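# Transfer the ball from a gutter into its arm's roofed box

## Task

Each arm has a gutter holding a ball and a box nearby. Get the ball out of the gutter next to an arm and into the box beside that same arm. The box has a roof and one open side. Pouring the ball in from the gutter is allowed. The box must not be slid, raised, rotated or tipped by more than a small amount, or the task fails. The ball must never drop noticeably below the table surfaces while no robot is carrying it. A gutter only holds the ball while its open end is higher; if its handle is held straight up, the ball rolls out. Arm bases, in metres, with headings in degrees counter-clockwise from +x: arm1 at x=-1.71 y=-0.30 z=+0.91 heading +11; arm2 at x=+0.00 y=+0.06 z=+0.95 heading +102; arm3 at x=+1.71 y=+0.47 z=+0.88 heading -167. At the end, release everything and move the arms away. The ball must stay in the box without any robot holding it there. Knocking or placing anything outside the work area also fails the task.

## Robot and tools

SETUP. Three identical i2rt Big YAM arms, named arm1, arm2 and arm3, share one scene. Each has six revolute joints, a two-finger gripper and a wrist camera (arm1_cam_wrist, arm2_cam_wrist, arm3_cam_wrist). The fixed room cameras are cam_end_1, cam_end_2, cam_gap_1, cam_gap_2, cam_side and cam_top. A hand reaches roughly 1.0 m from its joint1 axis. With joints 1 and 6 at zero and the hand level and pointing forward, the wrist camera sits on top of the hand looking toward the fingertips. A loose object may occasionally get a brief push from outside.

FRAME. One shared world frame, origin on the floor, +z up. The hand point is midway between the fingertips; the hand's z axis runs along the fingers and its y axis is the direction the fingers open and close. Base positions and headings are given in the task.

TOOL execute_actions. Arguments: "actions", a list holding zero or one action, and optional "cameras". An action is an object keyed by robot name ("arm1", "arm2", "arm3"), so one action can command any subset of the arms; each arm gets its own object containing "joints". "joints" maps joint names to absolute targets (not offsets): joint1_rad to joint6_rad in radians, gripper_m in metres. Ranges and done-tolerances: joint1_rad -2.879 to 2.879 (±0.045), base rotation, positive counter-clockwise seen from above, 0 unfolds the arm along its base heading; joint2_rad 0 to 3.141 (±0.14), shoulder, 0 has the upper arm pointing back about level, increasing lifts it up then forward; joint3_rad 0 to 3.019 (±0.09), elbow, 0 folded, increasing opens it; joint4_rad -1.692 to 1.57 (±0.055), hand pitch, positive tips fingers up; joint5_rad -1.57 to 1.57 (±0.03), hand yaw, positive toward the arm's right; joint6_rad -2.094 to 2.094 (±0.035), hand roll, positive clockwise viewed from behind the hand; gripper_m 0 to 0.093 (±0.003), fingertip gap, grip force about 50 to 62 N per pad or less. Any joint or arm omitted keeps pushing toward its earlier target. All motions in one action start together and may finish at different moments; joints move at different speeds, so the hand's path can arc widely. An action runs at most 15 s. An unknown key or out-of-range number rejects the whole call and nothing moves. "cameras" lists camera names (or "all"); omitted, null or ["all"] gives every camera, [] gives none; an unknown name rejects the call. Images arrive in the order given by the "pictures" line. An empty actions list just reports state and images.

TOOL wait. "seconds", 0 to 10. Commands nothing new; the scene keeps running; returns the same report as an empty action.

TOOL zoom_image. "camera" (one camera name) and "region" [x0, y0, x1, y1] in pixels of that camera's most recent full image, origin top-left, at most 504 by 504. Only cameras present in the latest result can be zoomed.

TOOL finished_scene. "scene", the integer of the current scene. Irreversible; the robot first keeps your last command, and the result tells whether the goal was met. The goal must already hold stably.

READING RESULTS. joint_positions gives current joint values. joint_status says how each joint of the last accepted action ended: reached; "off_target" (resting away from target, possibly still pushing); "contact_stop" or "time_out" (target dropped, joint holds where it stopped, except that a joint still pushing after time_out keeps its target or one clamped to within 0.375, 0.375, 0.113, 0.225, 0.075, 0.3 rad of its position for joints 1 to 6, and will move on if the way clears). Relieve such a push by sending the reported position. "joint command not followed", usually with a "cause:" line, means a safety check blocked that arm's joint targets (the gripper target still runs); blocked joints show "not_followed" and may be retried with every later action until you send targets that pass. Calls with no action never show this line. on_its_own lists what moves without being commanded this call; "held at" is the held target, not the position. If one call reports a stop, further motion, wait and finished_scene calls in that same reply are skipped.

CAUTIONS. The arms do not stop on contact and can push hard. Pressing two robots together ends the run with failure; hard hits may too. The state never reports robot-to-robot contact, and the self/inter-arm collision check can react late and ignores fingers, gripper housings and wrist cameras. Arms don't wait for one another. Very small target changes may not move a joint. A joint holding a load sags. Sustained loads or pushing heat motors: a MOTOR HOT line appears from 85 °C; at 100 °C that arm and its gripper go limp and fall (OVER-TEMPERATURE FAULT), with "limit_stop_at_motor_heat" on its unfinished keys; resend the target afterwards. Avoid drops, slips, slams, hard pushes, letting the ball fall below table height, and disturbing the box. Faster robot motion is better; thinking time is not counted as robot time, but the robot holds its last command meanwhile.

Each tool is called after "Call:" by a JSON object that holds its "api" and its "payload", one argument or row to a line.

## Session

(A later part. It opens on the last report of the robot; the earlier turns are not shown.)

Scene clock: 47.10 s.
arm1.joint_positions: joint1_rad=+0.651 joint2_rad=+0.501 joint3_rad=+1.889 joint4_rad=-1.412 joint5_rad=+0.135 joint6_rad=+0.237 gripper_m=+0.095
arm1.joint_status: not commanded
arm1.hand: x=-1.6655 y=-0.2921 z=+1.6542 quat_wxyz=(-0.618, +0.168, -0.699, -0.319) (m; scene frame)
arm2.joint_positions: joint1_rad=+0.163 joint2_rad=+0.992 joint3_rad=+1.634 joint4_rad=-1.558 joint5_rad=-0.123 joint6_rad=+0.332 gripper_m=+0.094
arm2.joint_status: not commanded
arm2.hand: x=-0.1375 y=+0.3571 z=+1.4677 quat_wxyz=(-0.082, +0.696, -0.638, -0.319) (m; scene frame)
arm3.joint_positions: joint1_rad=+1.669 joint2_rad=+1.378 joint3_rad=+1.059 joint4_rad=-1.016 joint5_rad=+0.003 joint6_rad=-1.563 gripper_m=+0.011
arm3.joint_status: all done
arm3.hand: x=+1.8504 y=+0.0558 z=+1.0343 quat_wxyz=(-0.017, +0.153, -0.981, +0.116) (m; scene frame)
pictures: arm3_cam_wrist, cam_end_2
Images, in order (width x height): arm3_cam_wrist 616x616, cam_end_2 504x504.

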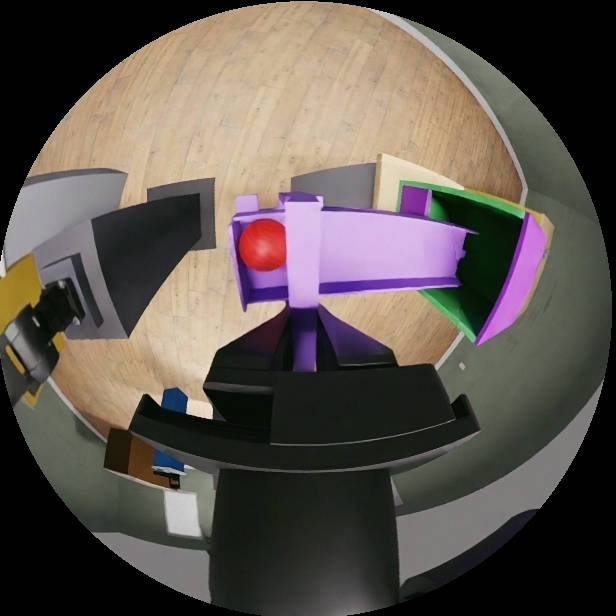

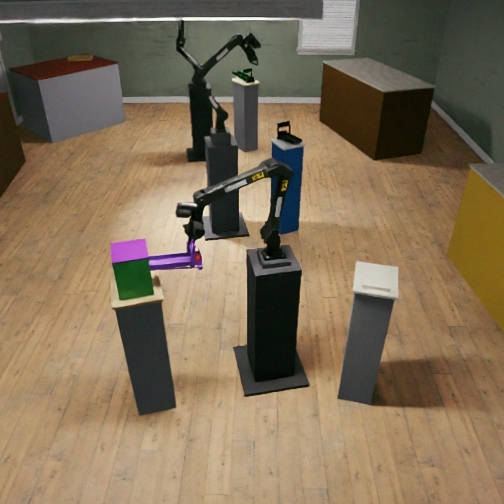

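Call:
{"api": "execute_actions", "payload": {
  "actions": [
    {"arm3":{"joints":{"joint2_rad":1.403,"joint3_rad":1.2,"joint4_rad":-1.125}}}
  ],
  "cameras": ["cam_end_2","arm3_cam_wrist"]
}}

Call:
{"api": "zoom_image", "payload": {
  "camera": "cam_end_2",
  "region": [95, 190, 245, 315]
}}

Scene clock: 48.03 s.
arm1.joint_positions: joint1_rad=+0.651 joint2_rad=+0.501 joint3_rad=+1.889 joint4_rad=-1.412 joint5_rad=+0.135 joint6_rad=+0.237 gripper_m=+0.095
arm1.joint_status: not commanded
arm1.hand: x=-1.6655 y=-0.2921 z=+1.6542 quat_wxyz=(-0.618, +0.168, -0.699, -0.319) (m; scene frame)
arm2.joint_positions: joint1_rad=+0.163 joint2_rad=+0.992 joint3_rad=+1.634 joint4_rad=-1.558 joint5_rad=-0.123 joint6_rad=+0.332 gripper_m=+0.094
arm2.joint_status: not commanded
arm2.hand: x=-0.1375 y=+0.3571 z=+1.4677 quat_wxyz=(-0.082, +0.696, -0.638, -0.319) (m; scene frame)
arm3.joint_positions: joint1_rad=+1.669 joint2_rad=+1.409 joint3_rad=+1.133 joint4_rad=-1.118 joint5_rad=+0.003 joint6_rad=-1.563 gripper_m=+0.011
arm3.joint_status: all done
arm3.hand: x=+1.8512 y=+0.0533 z=+1.0474 quat_wxyz=(-0.012, +0.153, -0.984, +0.087) (m; scene frame)
pictures: arm3_cam_wrist, cam_end_2
Images, in order (width x height): arm3_cam_wrist 616x616, cam_end_2 504x504.

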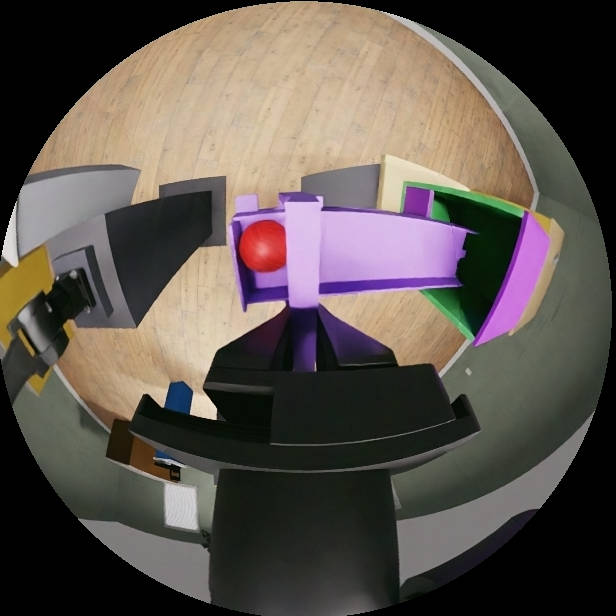

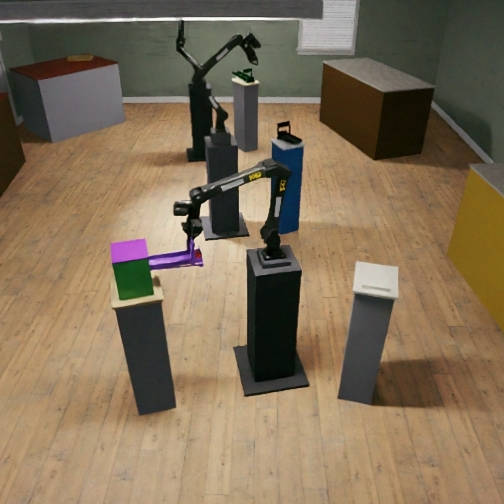

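Region (95, 190, 245, 315) of cam_end_2's 504x504 image, scaled by 3.360, with more detail than that image has.

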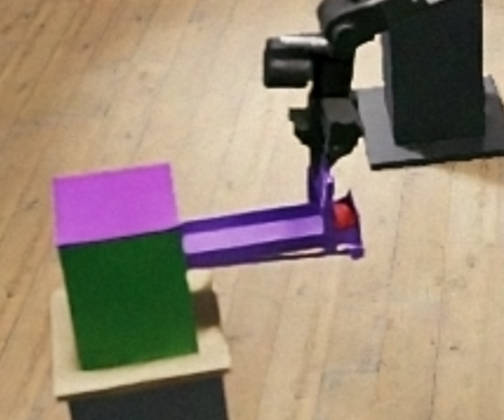

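Call:
{"api": "execute_actions", "payload": {
  "actions": [
    {"arm3":{"joints":{"joint2_rad":1.438,"joint3_rad":1.275,"joint4_rad":-1.225}}}
  ],
  "cameras": ["cam_end_2","arm3_cam_wrist"]
}}

Call:
{"api": "zoom_image", "payload": {
  "camera": "cam_end_2",
  "region": [95, 190, 245, 315]
}}

Scene clock: 48.97 s.
arm1.joint_positions: joint1_rad=+0.651 joint2_rad=+0.501 joint3_rad=+1.889 joint4_rad=-1.412 joint5_rad=+0.135 joint6_rad=+0.237 gripper_m=+0.095
arm1.joint_status: not commanded
arm1.hand: x=-1.6655 y=-0.2921 z=+1.6542 quat_wxyz=(-0.618, +0.168, -0.699, -0.319) (m; scene frame)
arm2.joint_positions: joint1_rad=+0.163 joint2_rad=+0.992 joint3_rad=+1.634 joint4_rad=-1.558 joint5_rad=-0.123 joint6_rad=+0.332 gripper_m=+0.094
arm2.joint_status: not commanded
arm2.hand: x=-0.1375 y=+0.3571 z=+1.4677 quat_wxyz=(-0.082, +0.696, -0.638, -0.319) (m; scene frame)
arm3.joint_positions: joint1_rad=+1.669 joint2_rad=+1.443 joint3_rad=+1.208 joint4_rad=-1.218 joint5_rad=+0.003 joint6_rad=-1.563 gripper_m=+0.011
arm3.joint_status: all done
arm3.hand: x=+1.8521 y=+0.0507 z=+1.0598 quat_wxyz=(-0.007, +0.154, -0.986, +0.058) (m; scene frame)
pictures: arm3_cam_wrist, cam_end_2
Images, in order (width x height): arm3_cam_wrist 616x616, cam_end_2 504x504.

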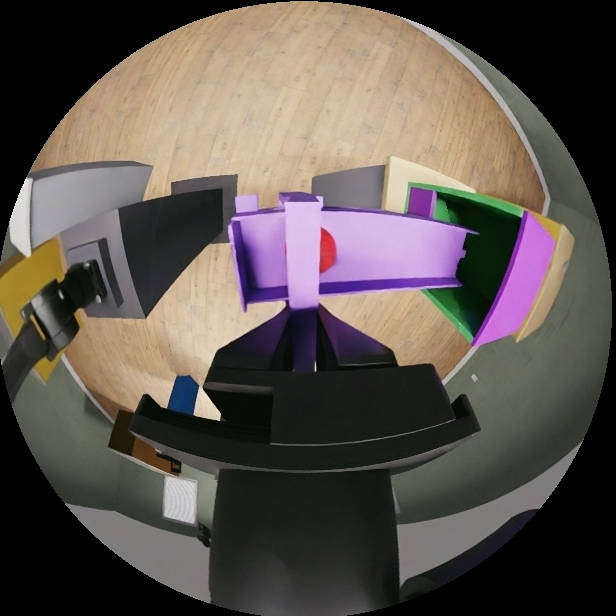

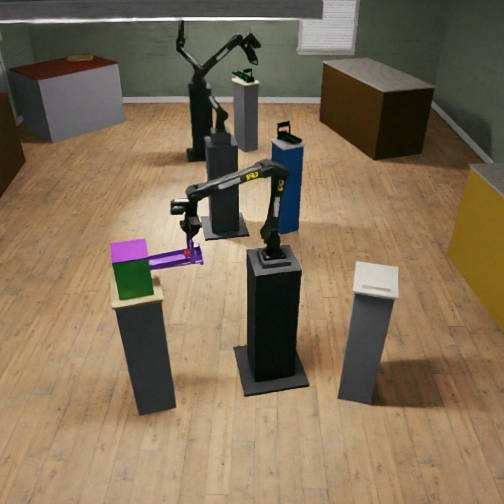

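Region (95, 190, 245, 315) of cam_end_2's 504x504 image, scaled by 3.360, with more detail than that image has.

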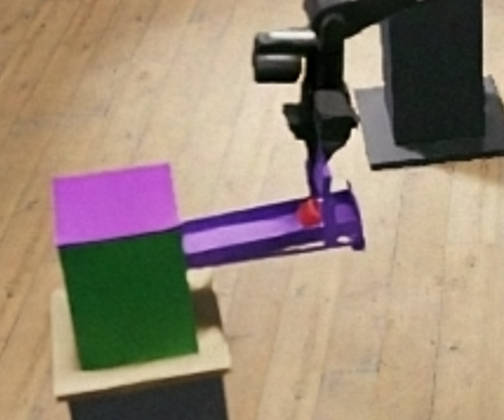

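The ball has started rolling toward the box. I'll let it run and check.

Call:
{"api": "wait", "payload": {
  "seconds": 1.5
}}

Scene clock: 50.50 s.
arm1.joint_positions: joint1_rad=+0.651 joint2_rad=+0.501 joint3_rad=+1.889 joint4_rad=-1.412 joint5_rad=+0.135 joint6_rad=+0.237 gripper_m=+0.095
arm1.joint_status: not commanded
arm1.hand: x=-1.6655 y=-0.2921 z=+1.6542 quat_wxyz=(-0.618, +0.168, -0.699, -0.319) (m; scene frame)
arm2.joint_positions: joint1_rad=+0.163 joint2_rad=+0.992 joint3_rad=+1.634 joint4_rad=-1.558 joint5_rad=-0.123 joint6_rad=+0.332 gripper_m=+0.094
arm2.joint_status: not commanded
arm2.hand: x=-0.1375 y=+0.3571 z=+1.4677 quat_wxyz=(-0.082, +0.696, -0.638, -0.319) (m; scene frame)
arm3.joint_positions: joint1_rad=+1.669 joint2_rad=+1.443 joint3_rad=+1.208 joint4_rad=-1.220 joint5_rad=+0.002 joint6_rad=-1.563 gripper_m=+0.011
arm3.joint_status: all done
arm3.hand: x=+1.8520 y=+0.0512 z=+1.0597 quat_wxyz=(-0.007, +0.154, -0.986, +0.057) (m; scene frame)
wait: 1.50 s; at rest by 0.23 s
pictures: arm1_cam_wrist, arm2_cam_wrist, arm3_cam_wrist, cam_end_1, cam_end_2, cam_gap_1, cam_gap_2, cam_side, cam_top
Images, in order (width x height): arm1_cam_wrist 616x616, arm2_cam_wrist 616x616, arm3_cam_wrist 616x616, cam_end_1 504x504, cam_end_2 504x504, cam_gap_1 504x504, cam_gap_2 504x504, cam_side 504x504, cam_top 504x504.

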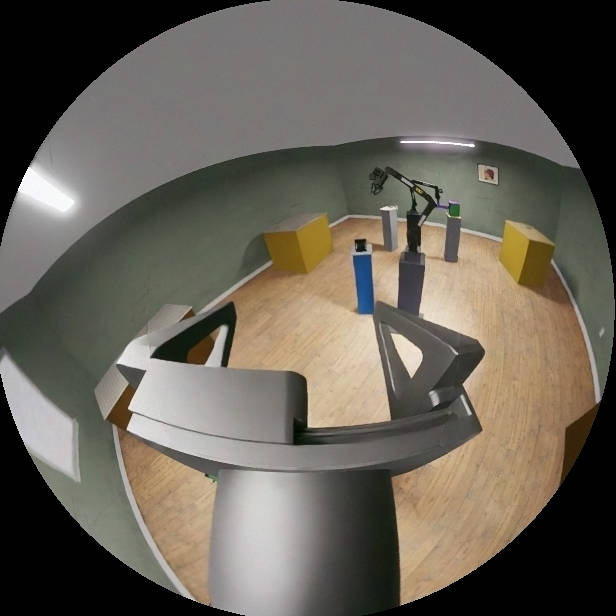

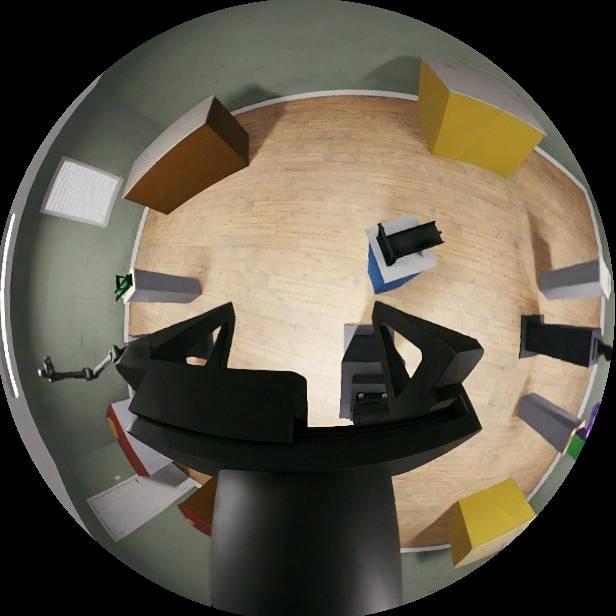

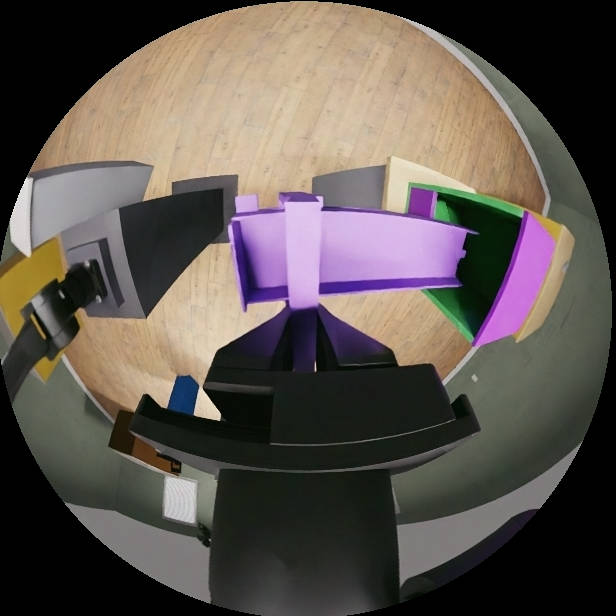

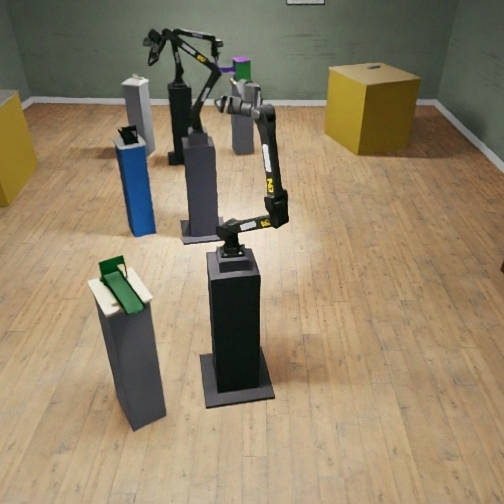

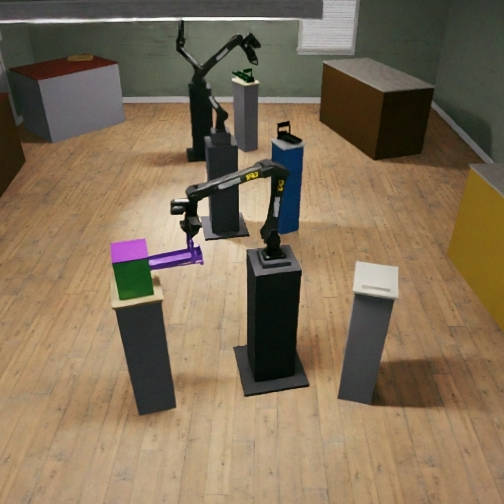

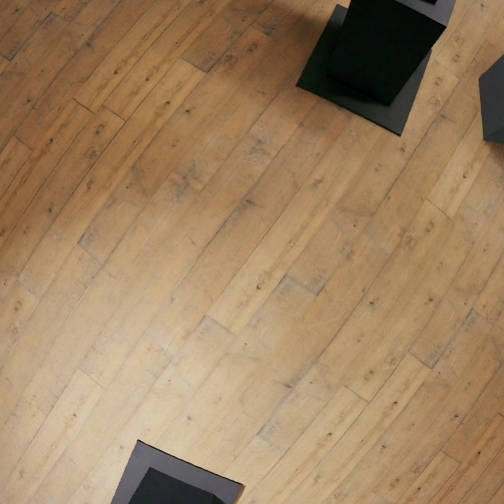

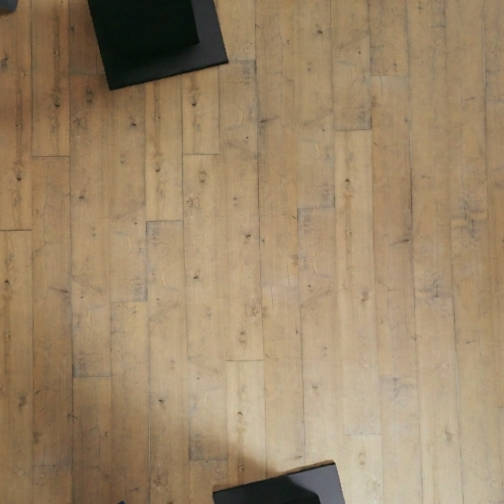

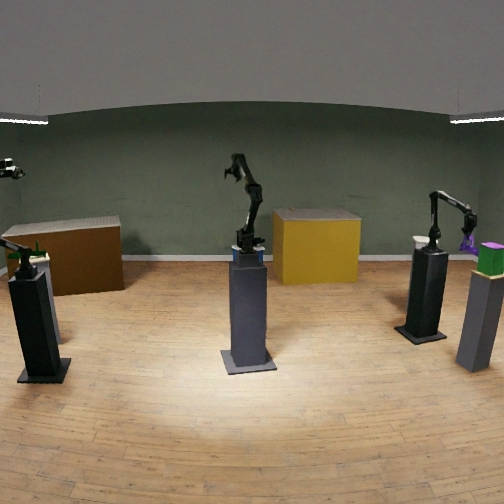

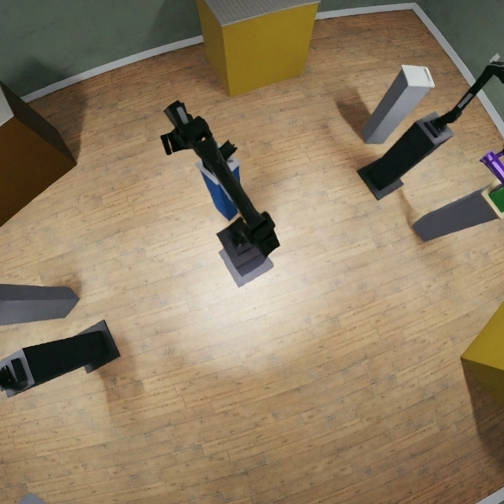

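Call:
{"api": "zoom_image", "payload": {
  "camera": "arm3_cam_wrist",
  "region": [380, 140, 600, 360]
}}

Region (380, 140, 600, 360) of arm3_cam_wrist's 616x616 image, scaled by 2.291, with more detail than that image has.

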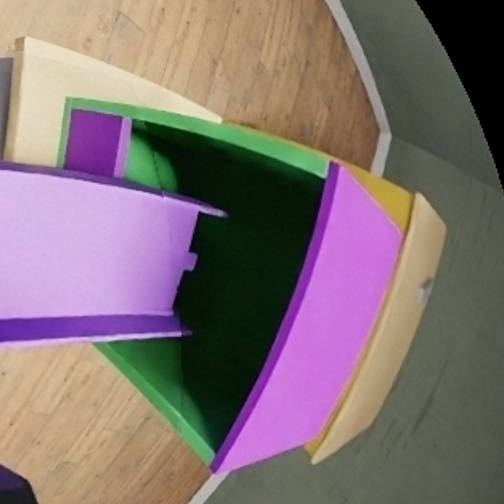

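Call:
{"api": "execute_actions", "payload": {
  "actions": [
    {"arm3":{"joints":{"joint2_rad":1.335,"joint3_rad":1.135}}}
  ],
  "cameras": ["cam_end_2","arm3_cam_wrist"]
}}

Call:
{"api": "execute_actions", "payload": {
  "actions": [
    {"arm3":{"joints":{"joint2_rad":1.22,"joint3_rad":1.045}}}
  ],
  "cameras": ["cam_end_2","arm3_cam_wrist"]
}}

Scene clock: 51.87 s.
arm1.joint_positions: joint1_rad=+0.651 joint2_rad=+0.501 joint3_rad=+1.889 joint4_rad=-1.412 joint5_rad=+0.135 joint6_rad=+0.237 gripper_m=+0.095
arm1.joint_status: not commanded
arm1.hand: x=-1.6655 y=-0.2921 z=+1.6542 quat_wxyz=(-0.618, +0.168, -0.699, -0.319) (m; scene frame)
arm2.joint_positions: joint1_rad=+0.163 joint2_rad=+0.992 joint3_rad=+1.634 joint4_rad=-1.558 joint5_rad=-0.123 joint6_rad=+0.332 gripper_m=+0.094
arm2.joint_status: not commanded
arm2.hand: x=-0.1375 y=+0.3571 z=+1.4677 quat_wxyz=(-0.082, +0.696, -0.638, -0.319) (m; scene frame)
arm3.joint_positions: joint1_rad=+1.669 joint2_rad=+1.344 joint3_rad=+1.128 joint4_rad=-1.223 joint5_rad=+0.002 joint6_rad=-1.563 gripper_m=+0.011
arm3.joint_status: all done
arm3.hand: x=+1.8418 y=+0.0823 z=+1.0675 quat_wxyz=(-0.009, +0.154, -0.986, +0.065) (m; scene frame)
pictures: arm3_cam_wrist, cam_end_2
Images, in order (width x height): arm3_cam_wrist 616x616, cam_end_2 504x504.

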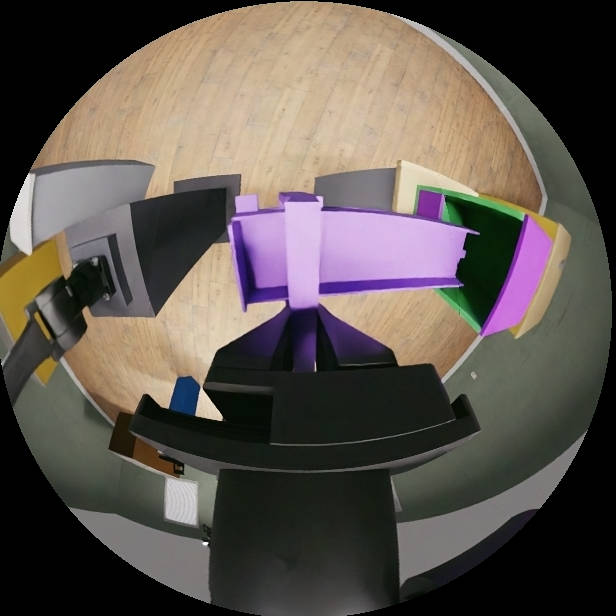

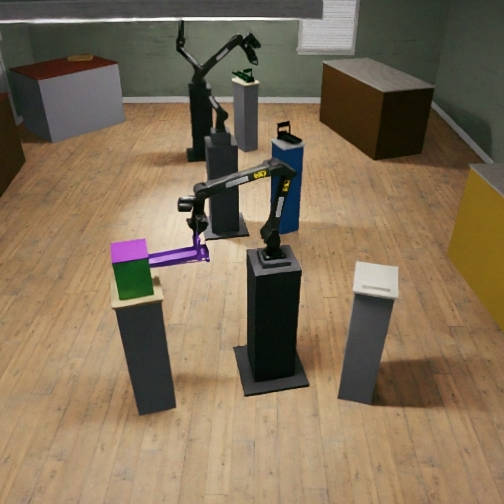

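Scene clock: 52.90 s.
arm1.joint_positions: joint1_rad=+0.651 joint2_rad=+0.501 joint3_rad=+1.889 joint4_rad=-1.412 joint5_rad=+0.135 joint6_rad=+0.237 gripper_m=+0.095
arm1.joint_status: not commanded
arm1.hand: x=-1.6655 y=-0.2921 z=+1.6542 quat_wxyz=(-0.618, +0.168, -0.699, -0.319) (m; scene frame)
arm2.joint_positions: joint1_rad=+0.163 joint2_rad=+0.992 joint3_rad=+1.634 joint4_rad=-1.558 joint5_rad=-0.123 joint6_rad=+0.332 gripper_m=+0.094
arm2.joint_status: not commanded
arm2.hand: x=-0.1375 y=+0.3571 z=+1.4677 quat_wxyz=(-0.082, +0.696, -0.638, -0.319) (m; scene frame)
arm3.joint_positions: joint1_rad=+1.669 joint2_rad=+1.230 joint3_rad=+1.030 joint4_rad=-1.225 joint5_rad=+0.002 joint6_rad=-1.563 gripper_m=+0.011
arm3.joint_status: all done
arm3.hand: x=+1.8296 y=+0.1193 z=+1.0691 quat_wxyz=(-0.010, +0.154, -0.985, +0.071) (m; scene frame)
pictures: arm3_cam_wrist, cam_end_2
Images, in order (width x height): arm3_cam_wrist 616x616, cam_end_2 504x504.

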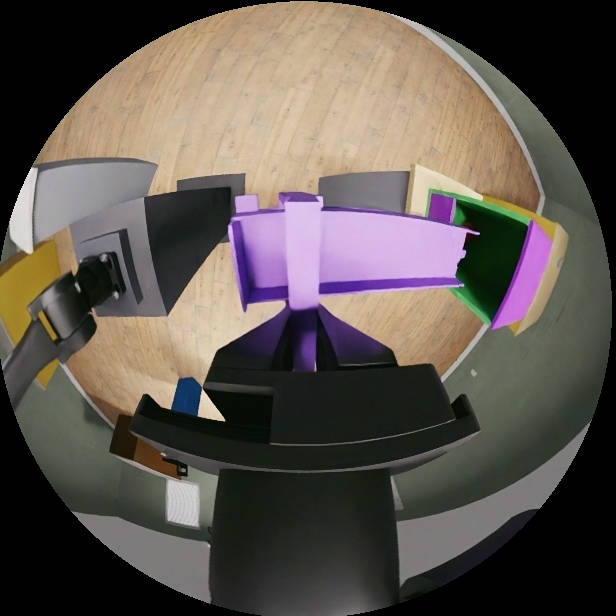

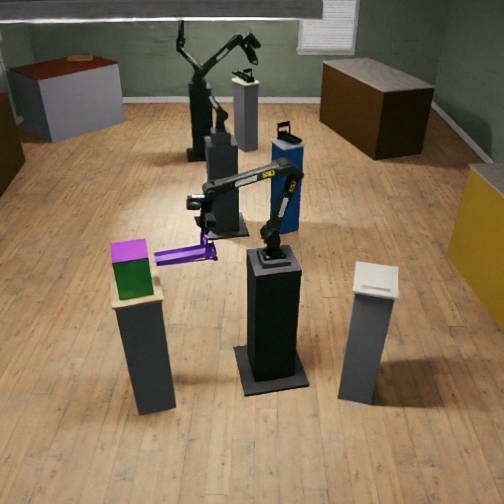

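Call:
{"api": "execute_actions", "payload": {
  "actions": [
    {"arm3":{"joints":{"joint2_rad":1.08,"joint3_rad":0.96}}}
  ],
  "cameras": ["cam_end_2","arm3_cam_wrist"]
}}

Call:
{"api": "zoom_image", "payload": {
  "camera": "arm3_cam_wrist",
  "region": [400, 140, 600, 340]
}}

Scene clock: 53.90 s.
arm1.joint_positions: joint1_rad=+0.651 joint2_rad=+0.501 joint3_rad=+1.889 joint4_rad=-1.412 joint5_rad=+0.135 joint6_rad=+0.237 gripper_m=+0.095
arm1.joint_status: not commanded
arm1.hand: x=-1.6655 y=-0.2921 z=+1.6542 quat_wxyz=(-0.618, +0.168, -0.699, -0.319) (m; scene frame)
arm2.joint_positions: joint1_rad=+0.163 joint2_rad=+0.992 joint3_rad=+1.634 joint4_rad=-1.558 joint5_rad=-0.123 joint6_rad=+0.332 gripper_m=+0.094
arm2.joint_status: not commanded
arm2.hand: x=-0.1375 y=+0.3571 z=+1.4677 quat_wxyz=(-0.082, +0.696, -0.638, -0.319) (m; scene frame)
arm3.joint_positions: joint1_rad=+1.669 joint2_rad=+1.083 joint3_rad=+0.943 joint4_rad=-1.225 joint5_rad=+0.002 joint6_rad=-1.563 gripper_m=+0.011
arm3.joint_status: all done
arm3.hand: x=+1.8182 y=+0.1540 z=+1.0812 quat_wxyz=(-0.015, +0.153, -0.983, +0.101) (m; scene frame)
pictures: arm3_cam_wrist, cam_end_2
Images, in order (width x height): arm3_cam_wrist 616x616, cam_end_2 504x504.

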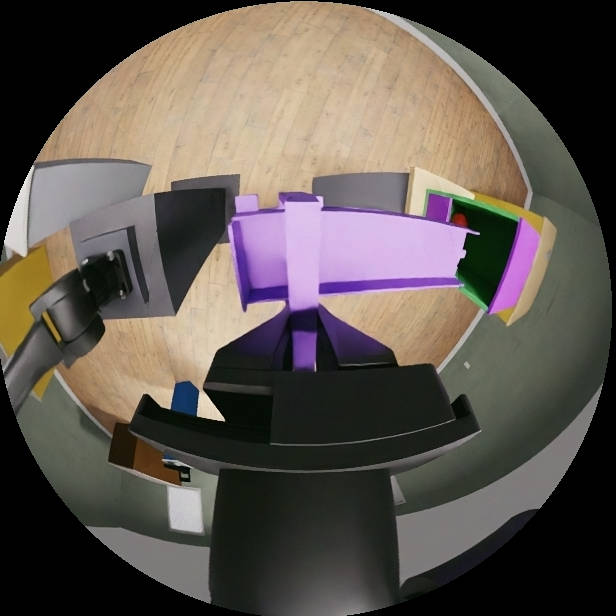

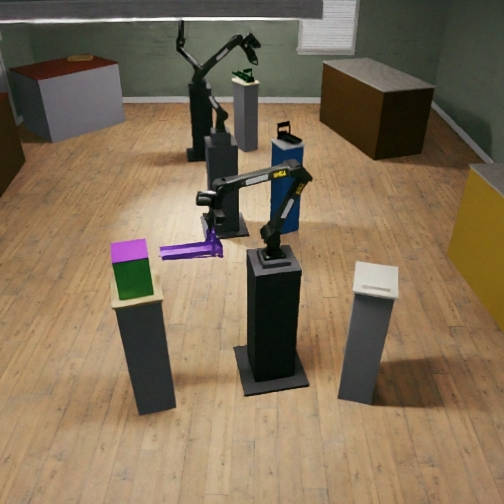

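Region (400, 140, 600, 340) of arm3_cam_wrist's 616x616 image, scaled by 2.520, with more detail than that image has.

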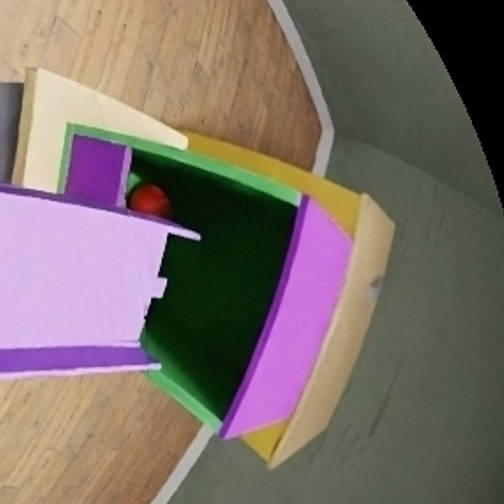

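Call:
{"api": "execute_actions", "payload": {
  "actions": [
    {"arm3":{"joints":{"joint1_rad":1.0,"joint6_rad":-0.7}}}
  ],
  "cameras": []
}}

Call:
{"api": "execute_actions", "payload": {
  "actions": [
    {"arm3":{"joints":{"joint1_rad":-1.92,"joint2_rad":1.76,"joint3_rad":1.6,"joint4_rad":-1.365,"joint5_rad":0.2,"joint6_rad":0.16}}}
  ],
  "cameras": ["cam_end_2","arm3_cam_wrist","cam_top"]
}}

Scene clock: 56.40 s.
arm1.joint_positions: joint1_rad=+0.651 joint2_rad=+0.501 joint3_rad=+1.889 joint4_rad=-1.412 joint5_rad=+0.135 joint6_rad=+0.237 gripper_m=+0.095
arm1.joint_status: not commanded
arm1.hand: x=-1.6655 y=-0.2921 z=+1.6542 quat_wxyz=(-0.618, +0.168, -0.699, -0.319) (m; scene frame)
arm2.joint_positions: joint1_rad=+0.163 joint2_rad=+0.992 joint3_rad=+1.634 joint4_rad=-1.558 joint5_rad=-0.123 joint6_rad=+0.332 gripper_m=+0.094
arm2.joint_status: not commanded
arm2.hand: x=-0.1375 y=+0.3571 z=+1.4677 quat_wxyz=(-0.082, +0.696, -0.638, -0.319) (m; scene frame)
arm3.joint_positions: joint1_rad=+1.001 joint2_rad=+1.083 joint3_rad=+0.943 joint4_rad=-1.225 joint5_rad=+0.001 joint6_rad=-0.709 gripper_m=+0.011
arm3.joint_status: all done
arm3.hand: x=+1.6004 y=+0.1581 z=+1.0816 quat_wxyz=(-0.024, -0.567, -0.818, +0.100) (m; scene frame)
pictures: none
No camera images: the call's "cameras" was empty. Leave "cameras" out to get every camera's image.

Scene clock: 59.07 s.
arm1.joint_positions: joint1_rad=+0.651 joint2_rad=+0.501 joint3_rad=+1.889 joint4_rad=-1.412 joint5_rad=+0.135 joint6_rad=+0.237 gripper_m=+0.095
arm1.joint_status: not commanded
arm1.hand: x=-1.6655 y=-0.2921 z=+1.6542 quat_wxyz=(-0.618, +0.168, -0.699, -0.319) (m; scene frame)
arm2.joint_positions: joint1_rad=+0.163 joint2_rad=+0.992 joint3_rad=+1.634 joint4_rad=-1.558 joint5_rad=-0.123 joint6_rad=+0.332 gripper_m=+0.094
arm2.joint_status: not commanded
arm2.hand: x=-0.1375 y=+0.3571 z=+1.4677 quat_wxyz=(-0.082, +0.696, -0.638, -0.319) (m; scene frame)
arm3.joint_positions: joint1_rad=-1.926 joint2_rad=+1.793 joint3_rad=+1.551 joint4_rad=-1.357 joint5_rad=+0.198 joint6_rad=+0.152 gripper_m=+0.012
arm3.joint_status: all done
arm3.hand: x=+1.8217 y=+0.9962 z=+1.0299 quat_wxyz=(+0.060, -0.596, +0.796, -0.079) (m; scene frame)
pictures: arm3_cam_wrist, cam_end_2, cam_top
Images, in order (width x height): arm3_cam_wrist 616x616, cam_end_2 504x504, cam_top 504x504.

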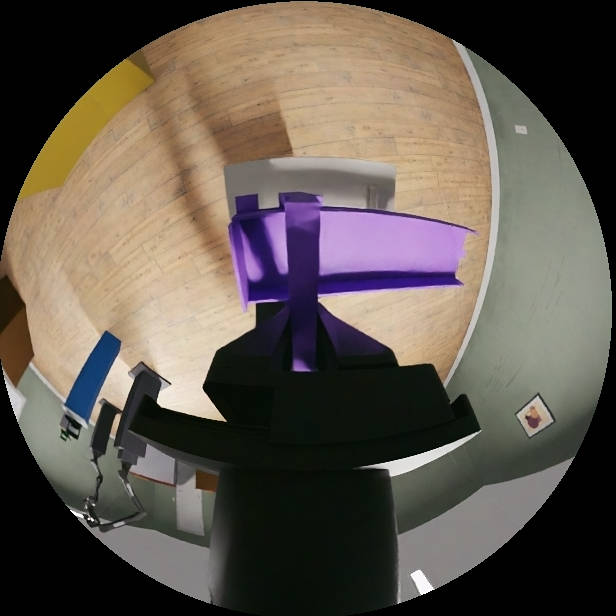

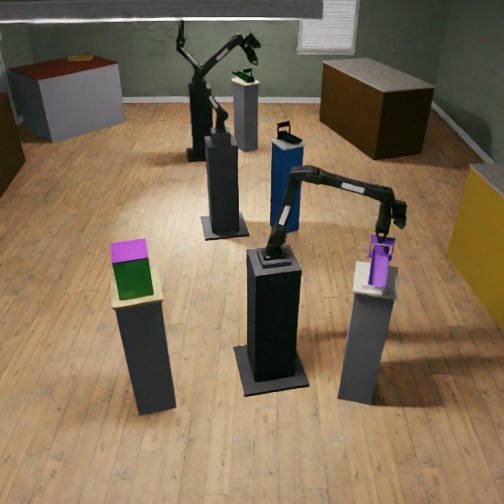

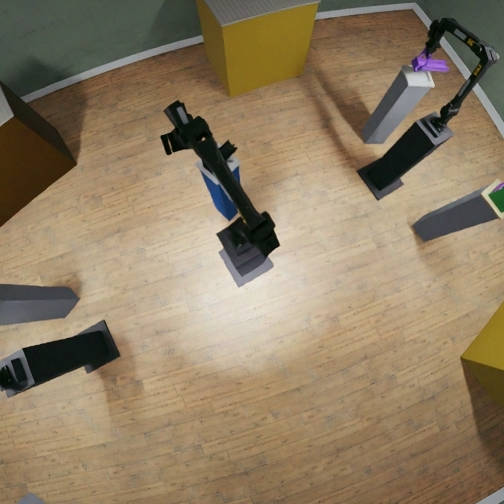

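Call:
{"api": "execute_actions", "payload": {
  "actions": [
    {"arm3":{"joints":{"joint1_rad":-1.92,"joint2_rad":1.835,"joint3_rad":1.445,"joint4_rad":-1.185}}}
  ],
  "cameras": ["cam_end_2","arm3_cam_wrist"]
}}

Call:
{"api": "zoom_image", "payload": {
  "camera": "cam_end_2",
  "region": [320, 190, 440, 310]
}}

Scene clock: 60.07 s.
arm1.joint_positions: joint1_rad=+0.651 joint2_rad=+0.501 joint3_rad=+1.889 joint4_rad=-1.412 joint5_rad=+0.135 joint6_rad=+0.237 gripper_m=+0.095
arm1.joint_status: not commanded
arm1.hand: x=-1.6655 y=-0.2921 z=+1.6542 quat_wxyz=(-0.618, +0.168, -0.699, -0.319) (m; scene frame)
arm2.joint_positions: joint1_rad=+0.163 joint2_rad=+0.992 joint3_rad=+1.634 joint4_rad=-1.558 joint5_rad=-0.123 joint6_rad=+0.332 gripper_m=+0.094
arm2.joint_status: not commanded
arm2.hand: x=-0.1375 y=+0.3571 z=+1.4677 quat_wxyz=(-0.082, +0.696, -0.638, -0.319) (m; scene frame)
arm3.joint_positions: joint1_rad=-1.921 joint2_rad=+1.844 joint3_rad=+1.435 joint4_rad=-1.204 joint5_rad=+0.208 joint6_rad=+0.156 gripper_m=+0.012
arm3.joint_status: all done
arm3.hand: x=+1.8195 y=+0.9909 z=+0.9616 quat_wxyz=(+0.059, -0.598, +0.795, -0.087) (m; scene frame)
pictures: arm3_cam_wrist, cam_end_2
Images, in order (width x height): arm3_cam_wrist 616x616, cam_end_2 504x504.

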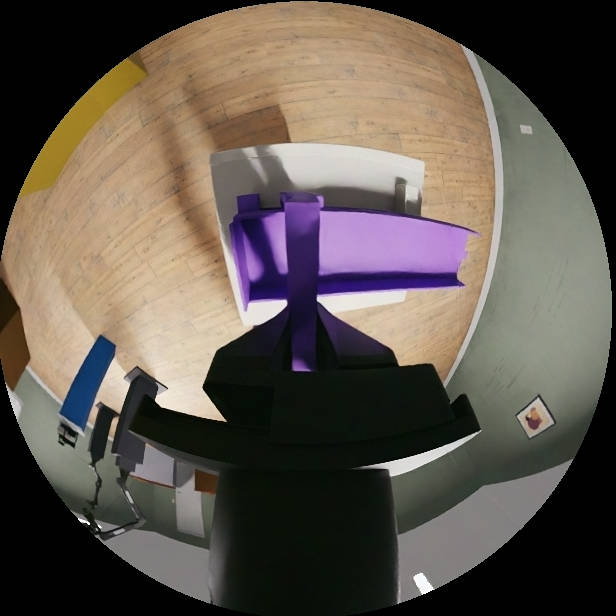

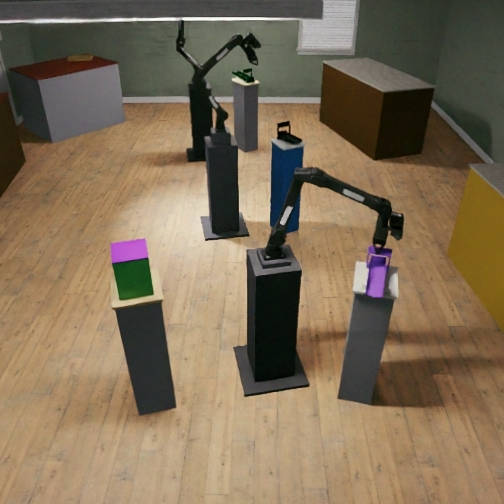

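Region (320, 190, 440, 310) of cam_end_2's 504x504 image, scaled by 4.200, with more detail than that image has.

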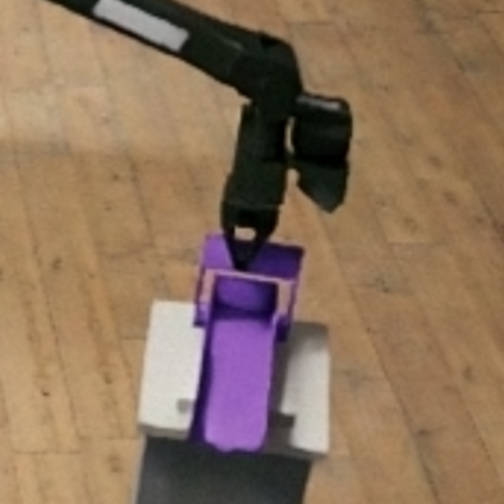

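The gutter is back at its original resting pose, so I'll release it and lift clear.

Call:
{"api": "execute_actions", "payload": {
  "actions": [
    {"arm3":{"joints":{"gripper_m":0.06}}}
  ],
  "cameras": ["cam_end_2","arm3_cam_wrist"]
}}

Call:
{"api": "execute_actions", "payload": {
  "actions": [
    {"arm3":{"joints":{"joint2_rad":1.6,"joint3_rad":1.6,"joint4_rad":-1.4}}}
  ]
}}

Scene clock: 60.80 s.
arm1.joint_positions: joint1_rad=+0.651 joint2_rad=+0.501 joint3_rad=+1.889 joint4_rad=-1.412 joint5_rad=+0.135 joint6_rad=+0.237 gripper_m=+0.095
arm1.joint_status: not commanded
arm1.hand: x=-1.6655 y=-0.2921 z=+1.6542 quat_wxyz=(-0.618, +0.168, -0.699, -0.319) (m; scene frame)
arm2.joint_positions: joint1_rad=+0.163 joint2_rad=+0.992 joint3_rad=+1.634 joint4_rad=-1.558 joint5_rad=-0.123 joint6_rad=+0.332 gripper_m=+0.094
arm2.joint_status: not commanded
arm2.hand: x=-0.1375 y=+0.3571 z=+1.4677 quat_wxyz=(-0.082, +0.696, -0.638, -0.319) (m; scene frame)
arm3.joint_positions: joint1_rad=-1.921 joint2_rad=+1.844 joint3_rad=+1.435 joint4_rad=-1.198 joint5_rad=+0.202 joint6_rad=+0.156 gripper_m=+0.060
arm3.joint_status: all done
arm3.hand: x=+1.8187 y=+0.9925 z=+0.9614 quat_wxyz=(+0.059, -0.597, +0.795, -0.083) (m; scene frame)
pictures: arm3_cam_wrist, cam_end_2
Images, in order (width x height): arm3_cam_wrist 616x616, cam_end_2 504x504.

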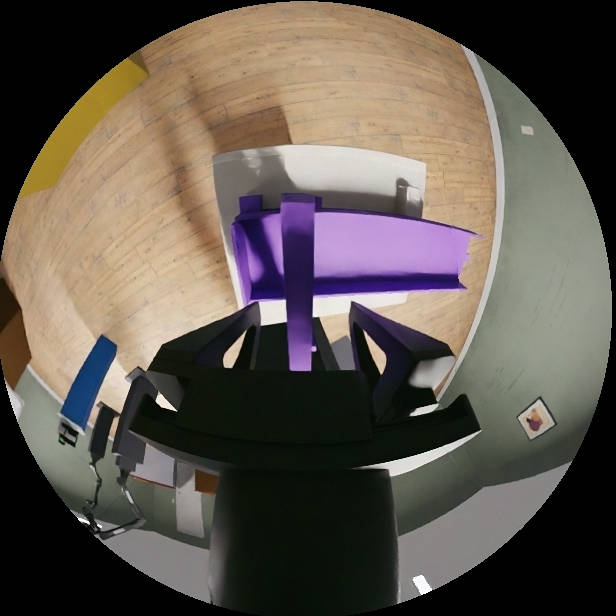

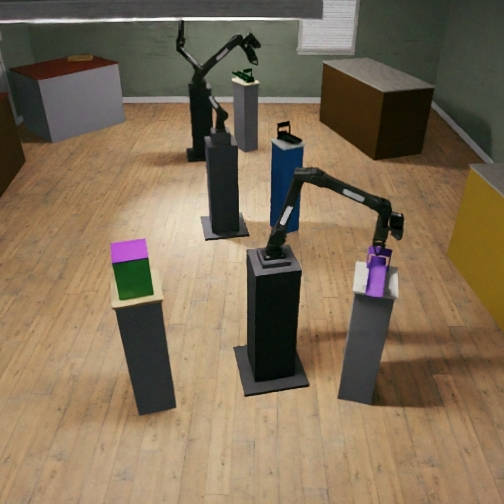

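Scene clock: 62.13 s.
arm1.joint_positions: joint1_rad=+0.651 joint2_rad=+0.501 joint3_rad=+1.889 joint4_rad=-1.412 joint5_rad=+0.135 joint6_rad=+0.237 gripper_m=+0.095
arm1.joint_status: not commanded
arm1.hand: x=-1.6655 y=-0.2921 z=+1.6542 quat_wxyz=(-0.618, +0.168, -0.699, -0.319) (m; scene frame)
arm2.joint_positions: joint1_rad=+0.163 joint2_rad=+0.992 joint3_rad=+1.634 joint4_rad=-1.558 joint5_rad=-0.123 joint6_rad=+0.332 gripper_m=+0.094
arm2.joint_status: not commanded
arm2.hand: x=-0.1375 y=+0.3571 z=+1.4677 quat_wxyz=(-0.082, +0.696, -0.638, -0.319) (m; scene frame)
arm3.joint_positions: joint1_rad=-1.921 joint2_rad=+1.600 joint3_rad=+1.580 joint4_rad=-1.389 joint5_rad=+0.201 joint6_rad=+0.156 gripper_m=+0.060
arm3.joint_status: all done
arm3.hand: x=+1.8176 y=+0.9829 z=+1.1393 quat_wxyz=(+0.127, -0.588, +0.799, -0.011) (m; scene frame)
pictures: arm1_cam_wrist, arm2_cam_wrist, arm3_cam_wrist, cam_end_1, cam_end_2, cam_gap_1, cam_gap_2, cam_side, cam_top
Images, in order (width x height): arm1_cam_wrist 616x616, arm2_cam_wrist 616x616, arm3_cam_wrist 616x616, cam_end_1 504x504, cam_end_2 504x504, cam_gap_1 504x504, cam_gap_2 504x504, cam_side 504x504, cam_top 504x504.

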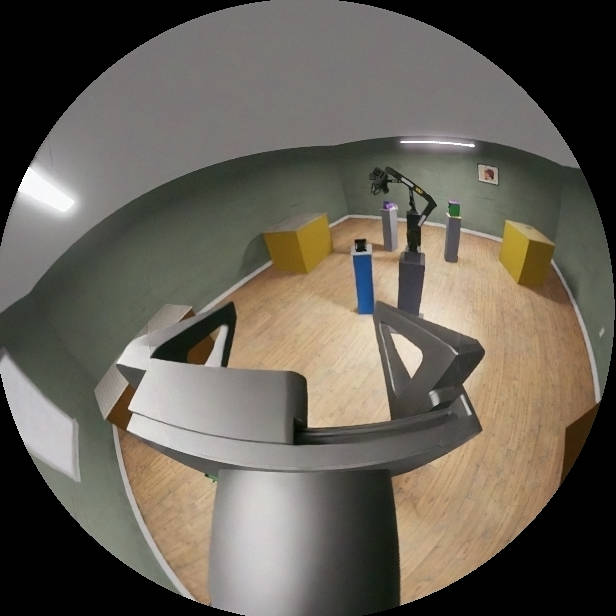

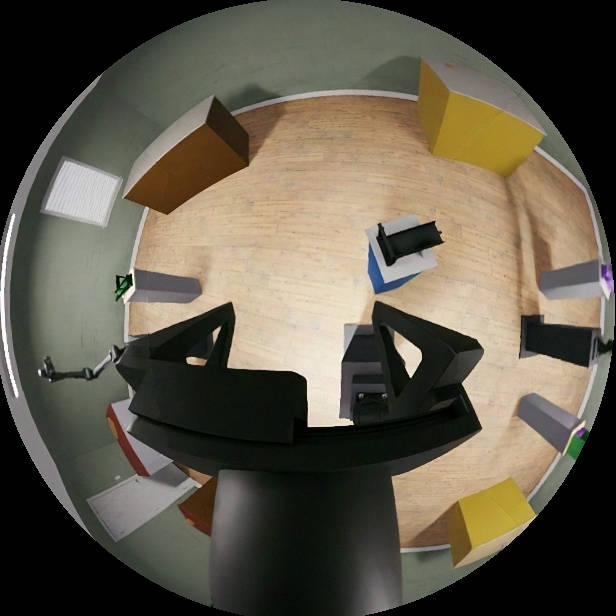

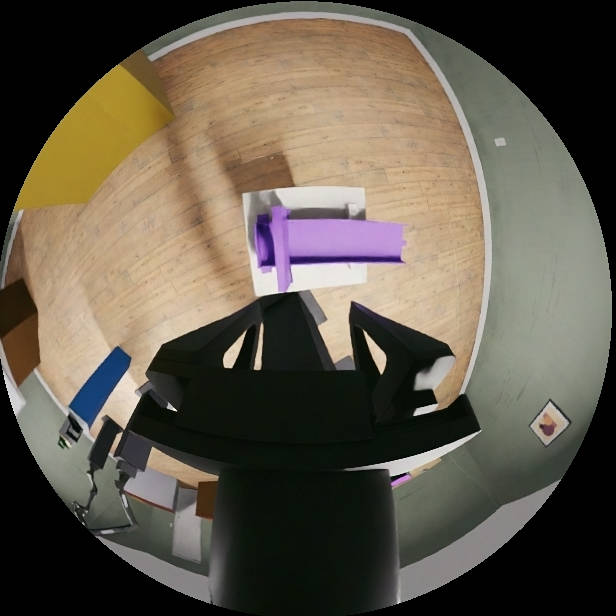

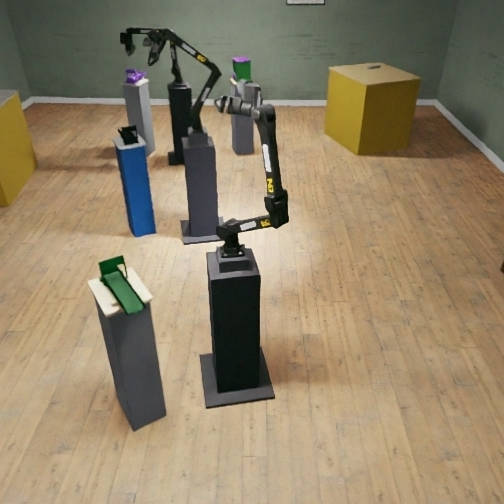

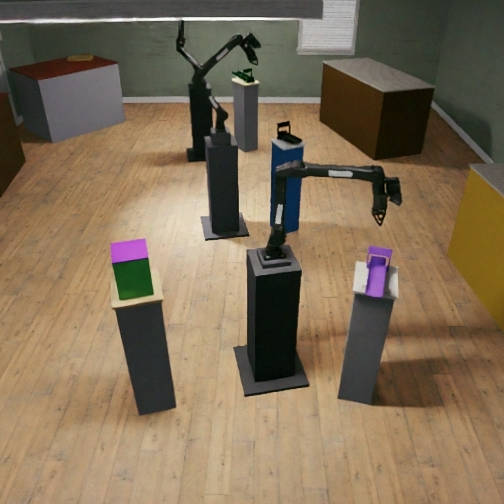

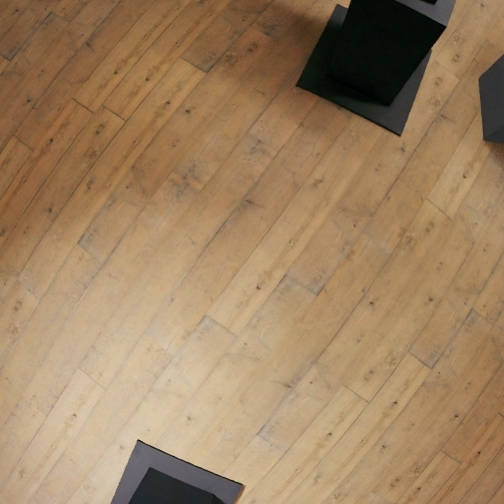

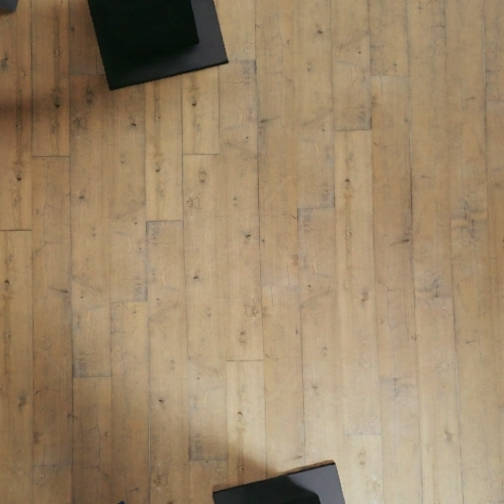

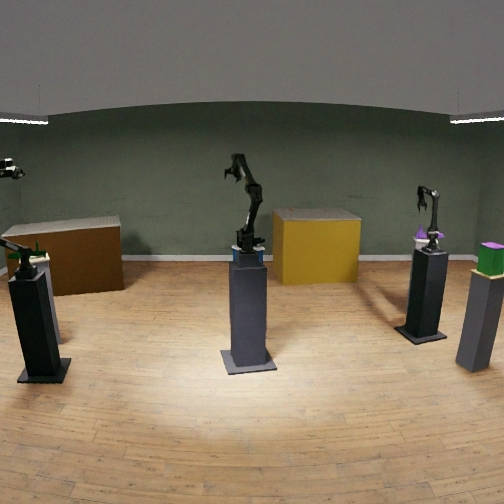

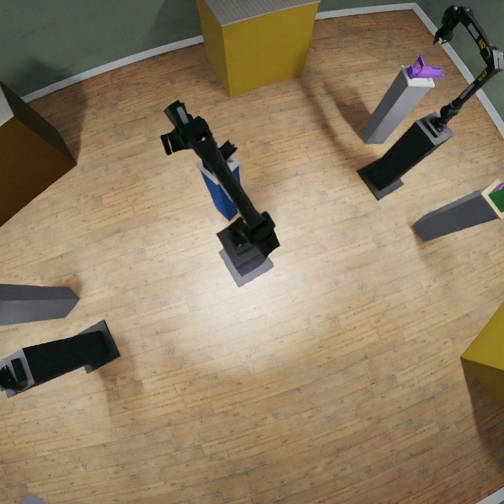

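The ball is in the box, the gutter rests on its table, and arm3 is clear.

Call:
{"api": "finished_scene", "payload": {
  "scene": 1
}}

The scene is finished: the task was done.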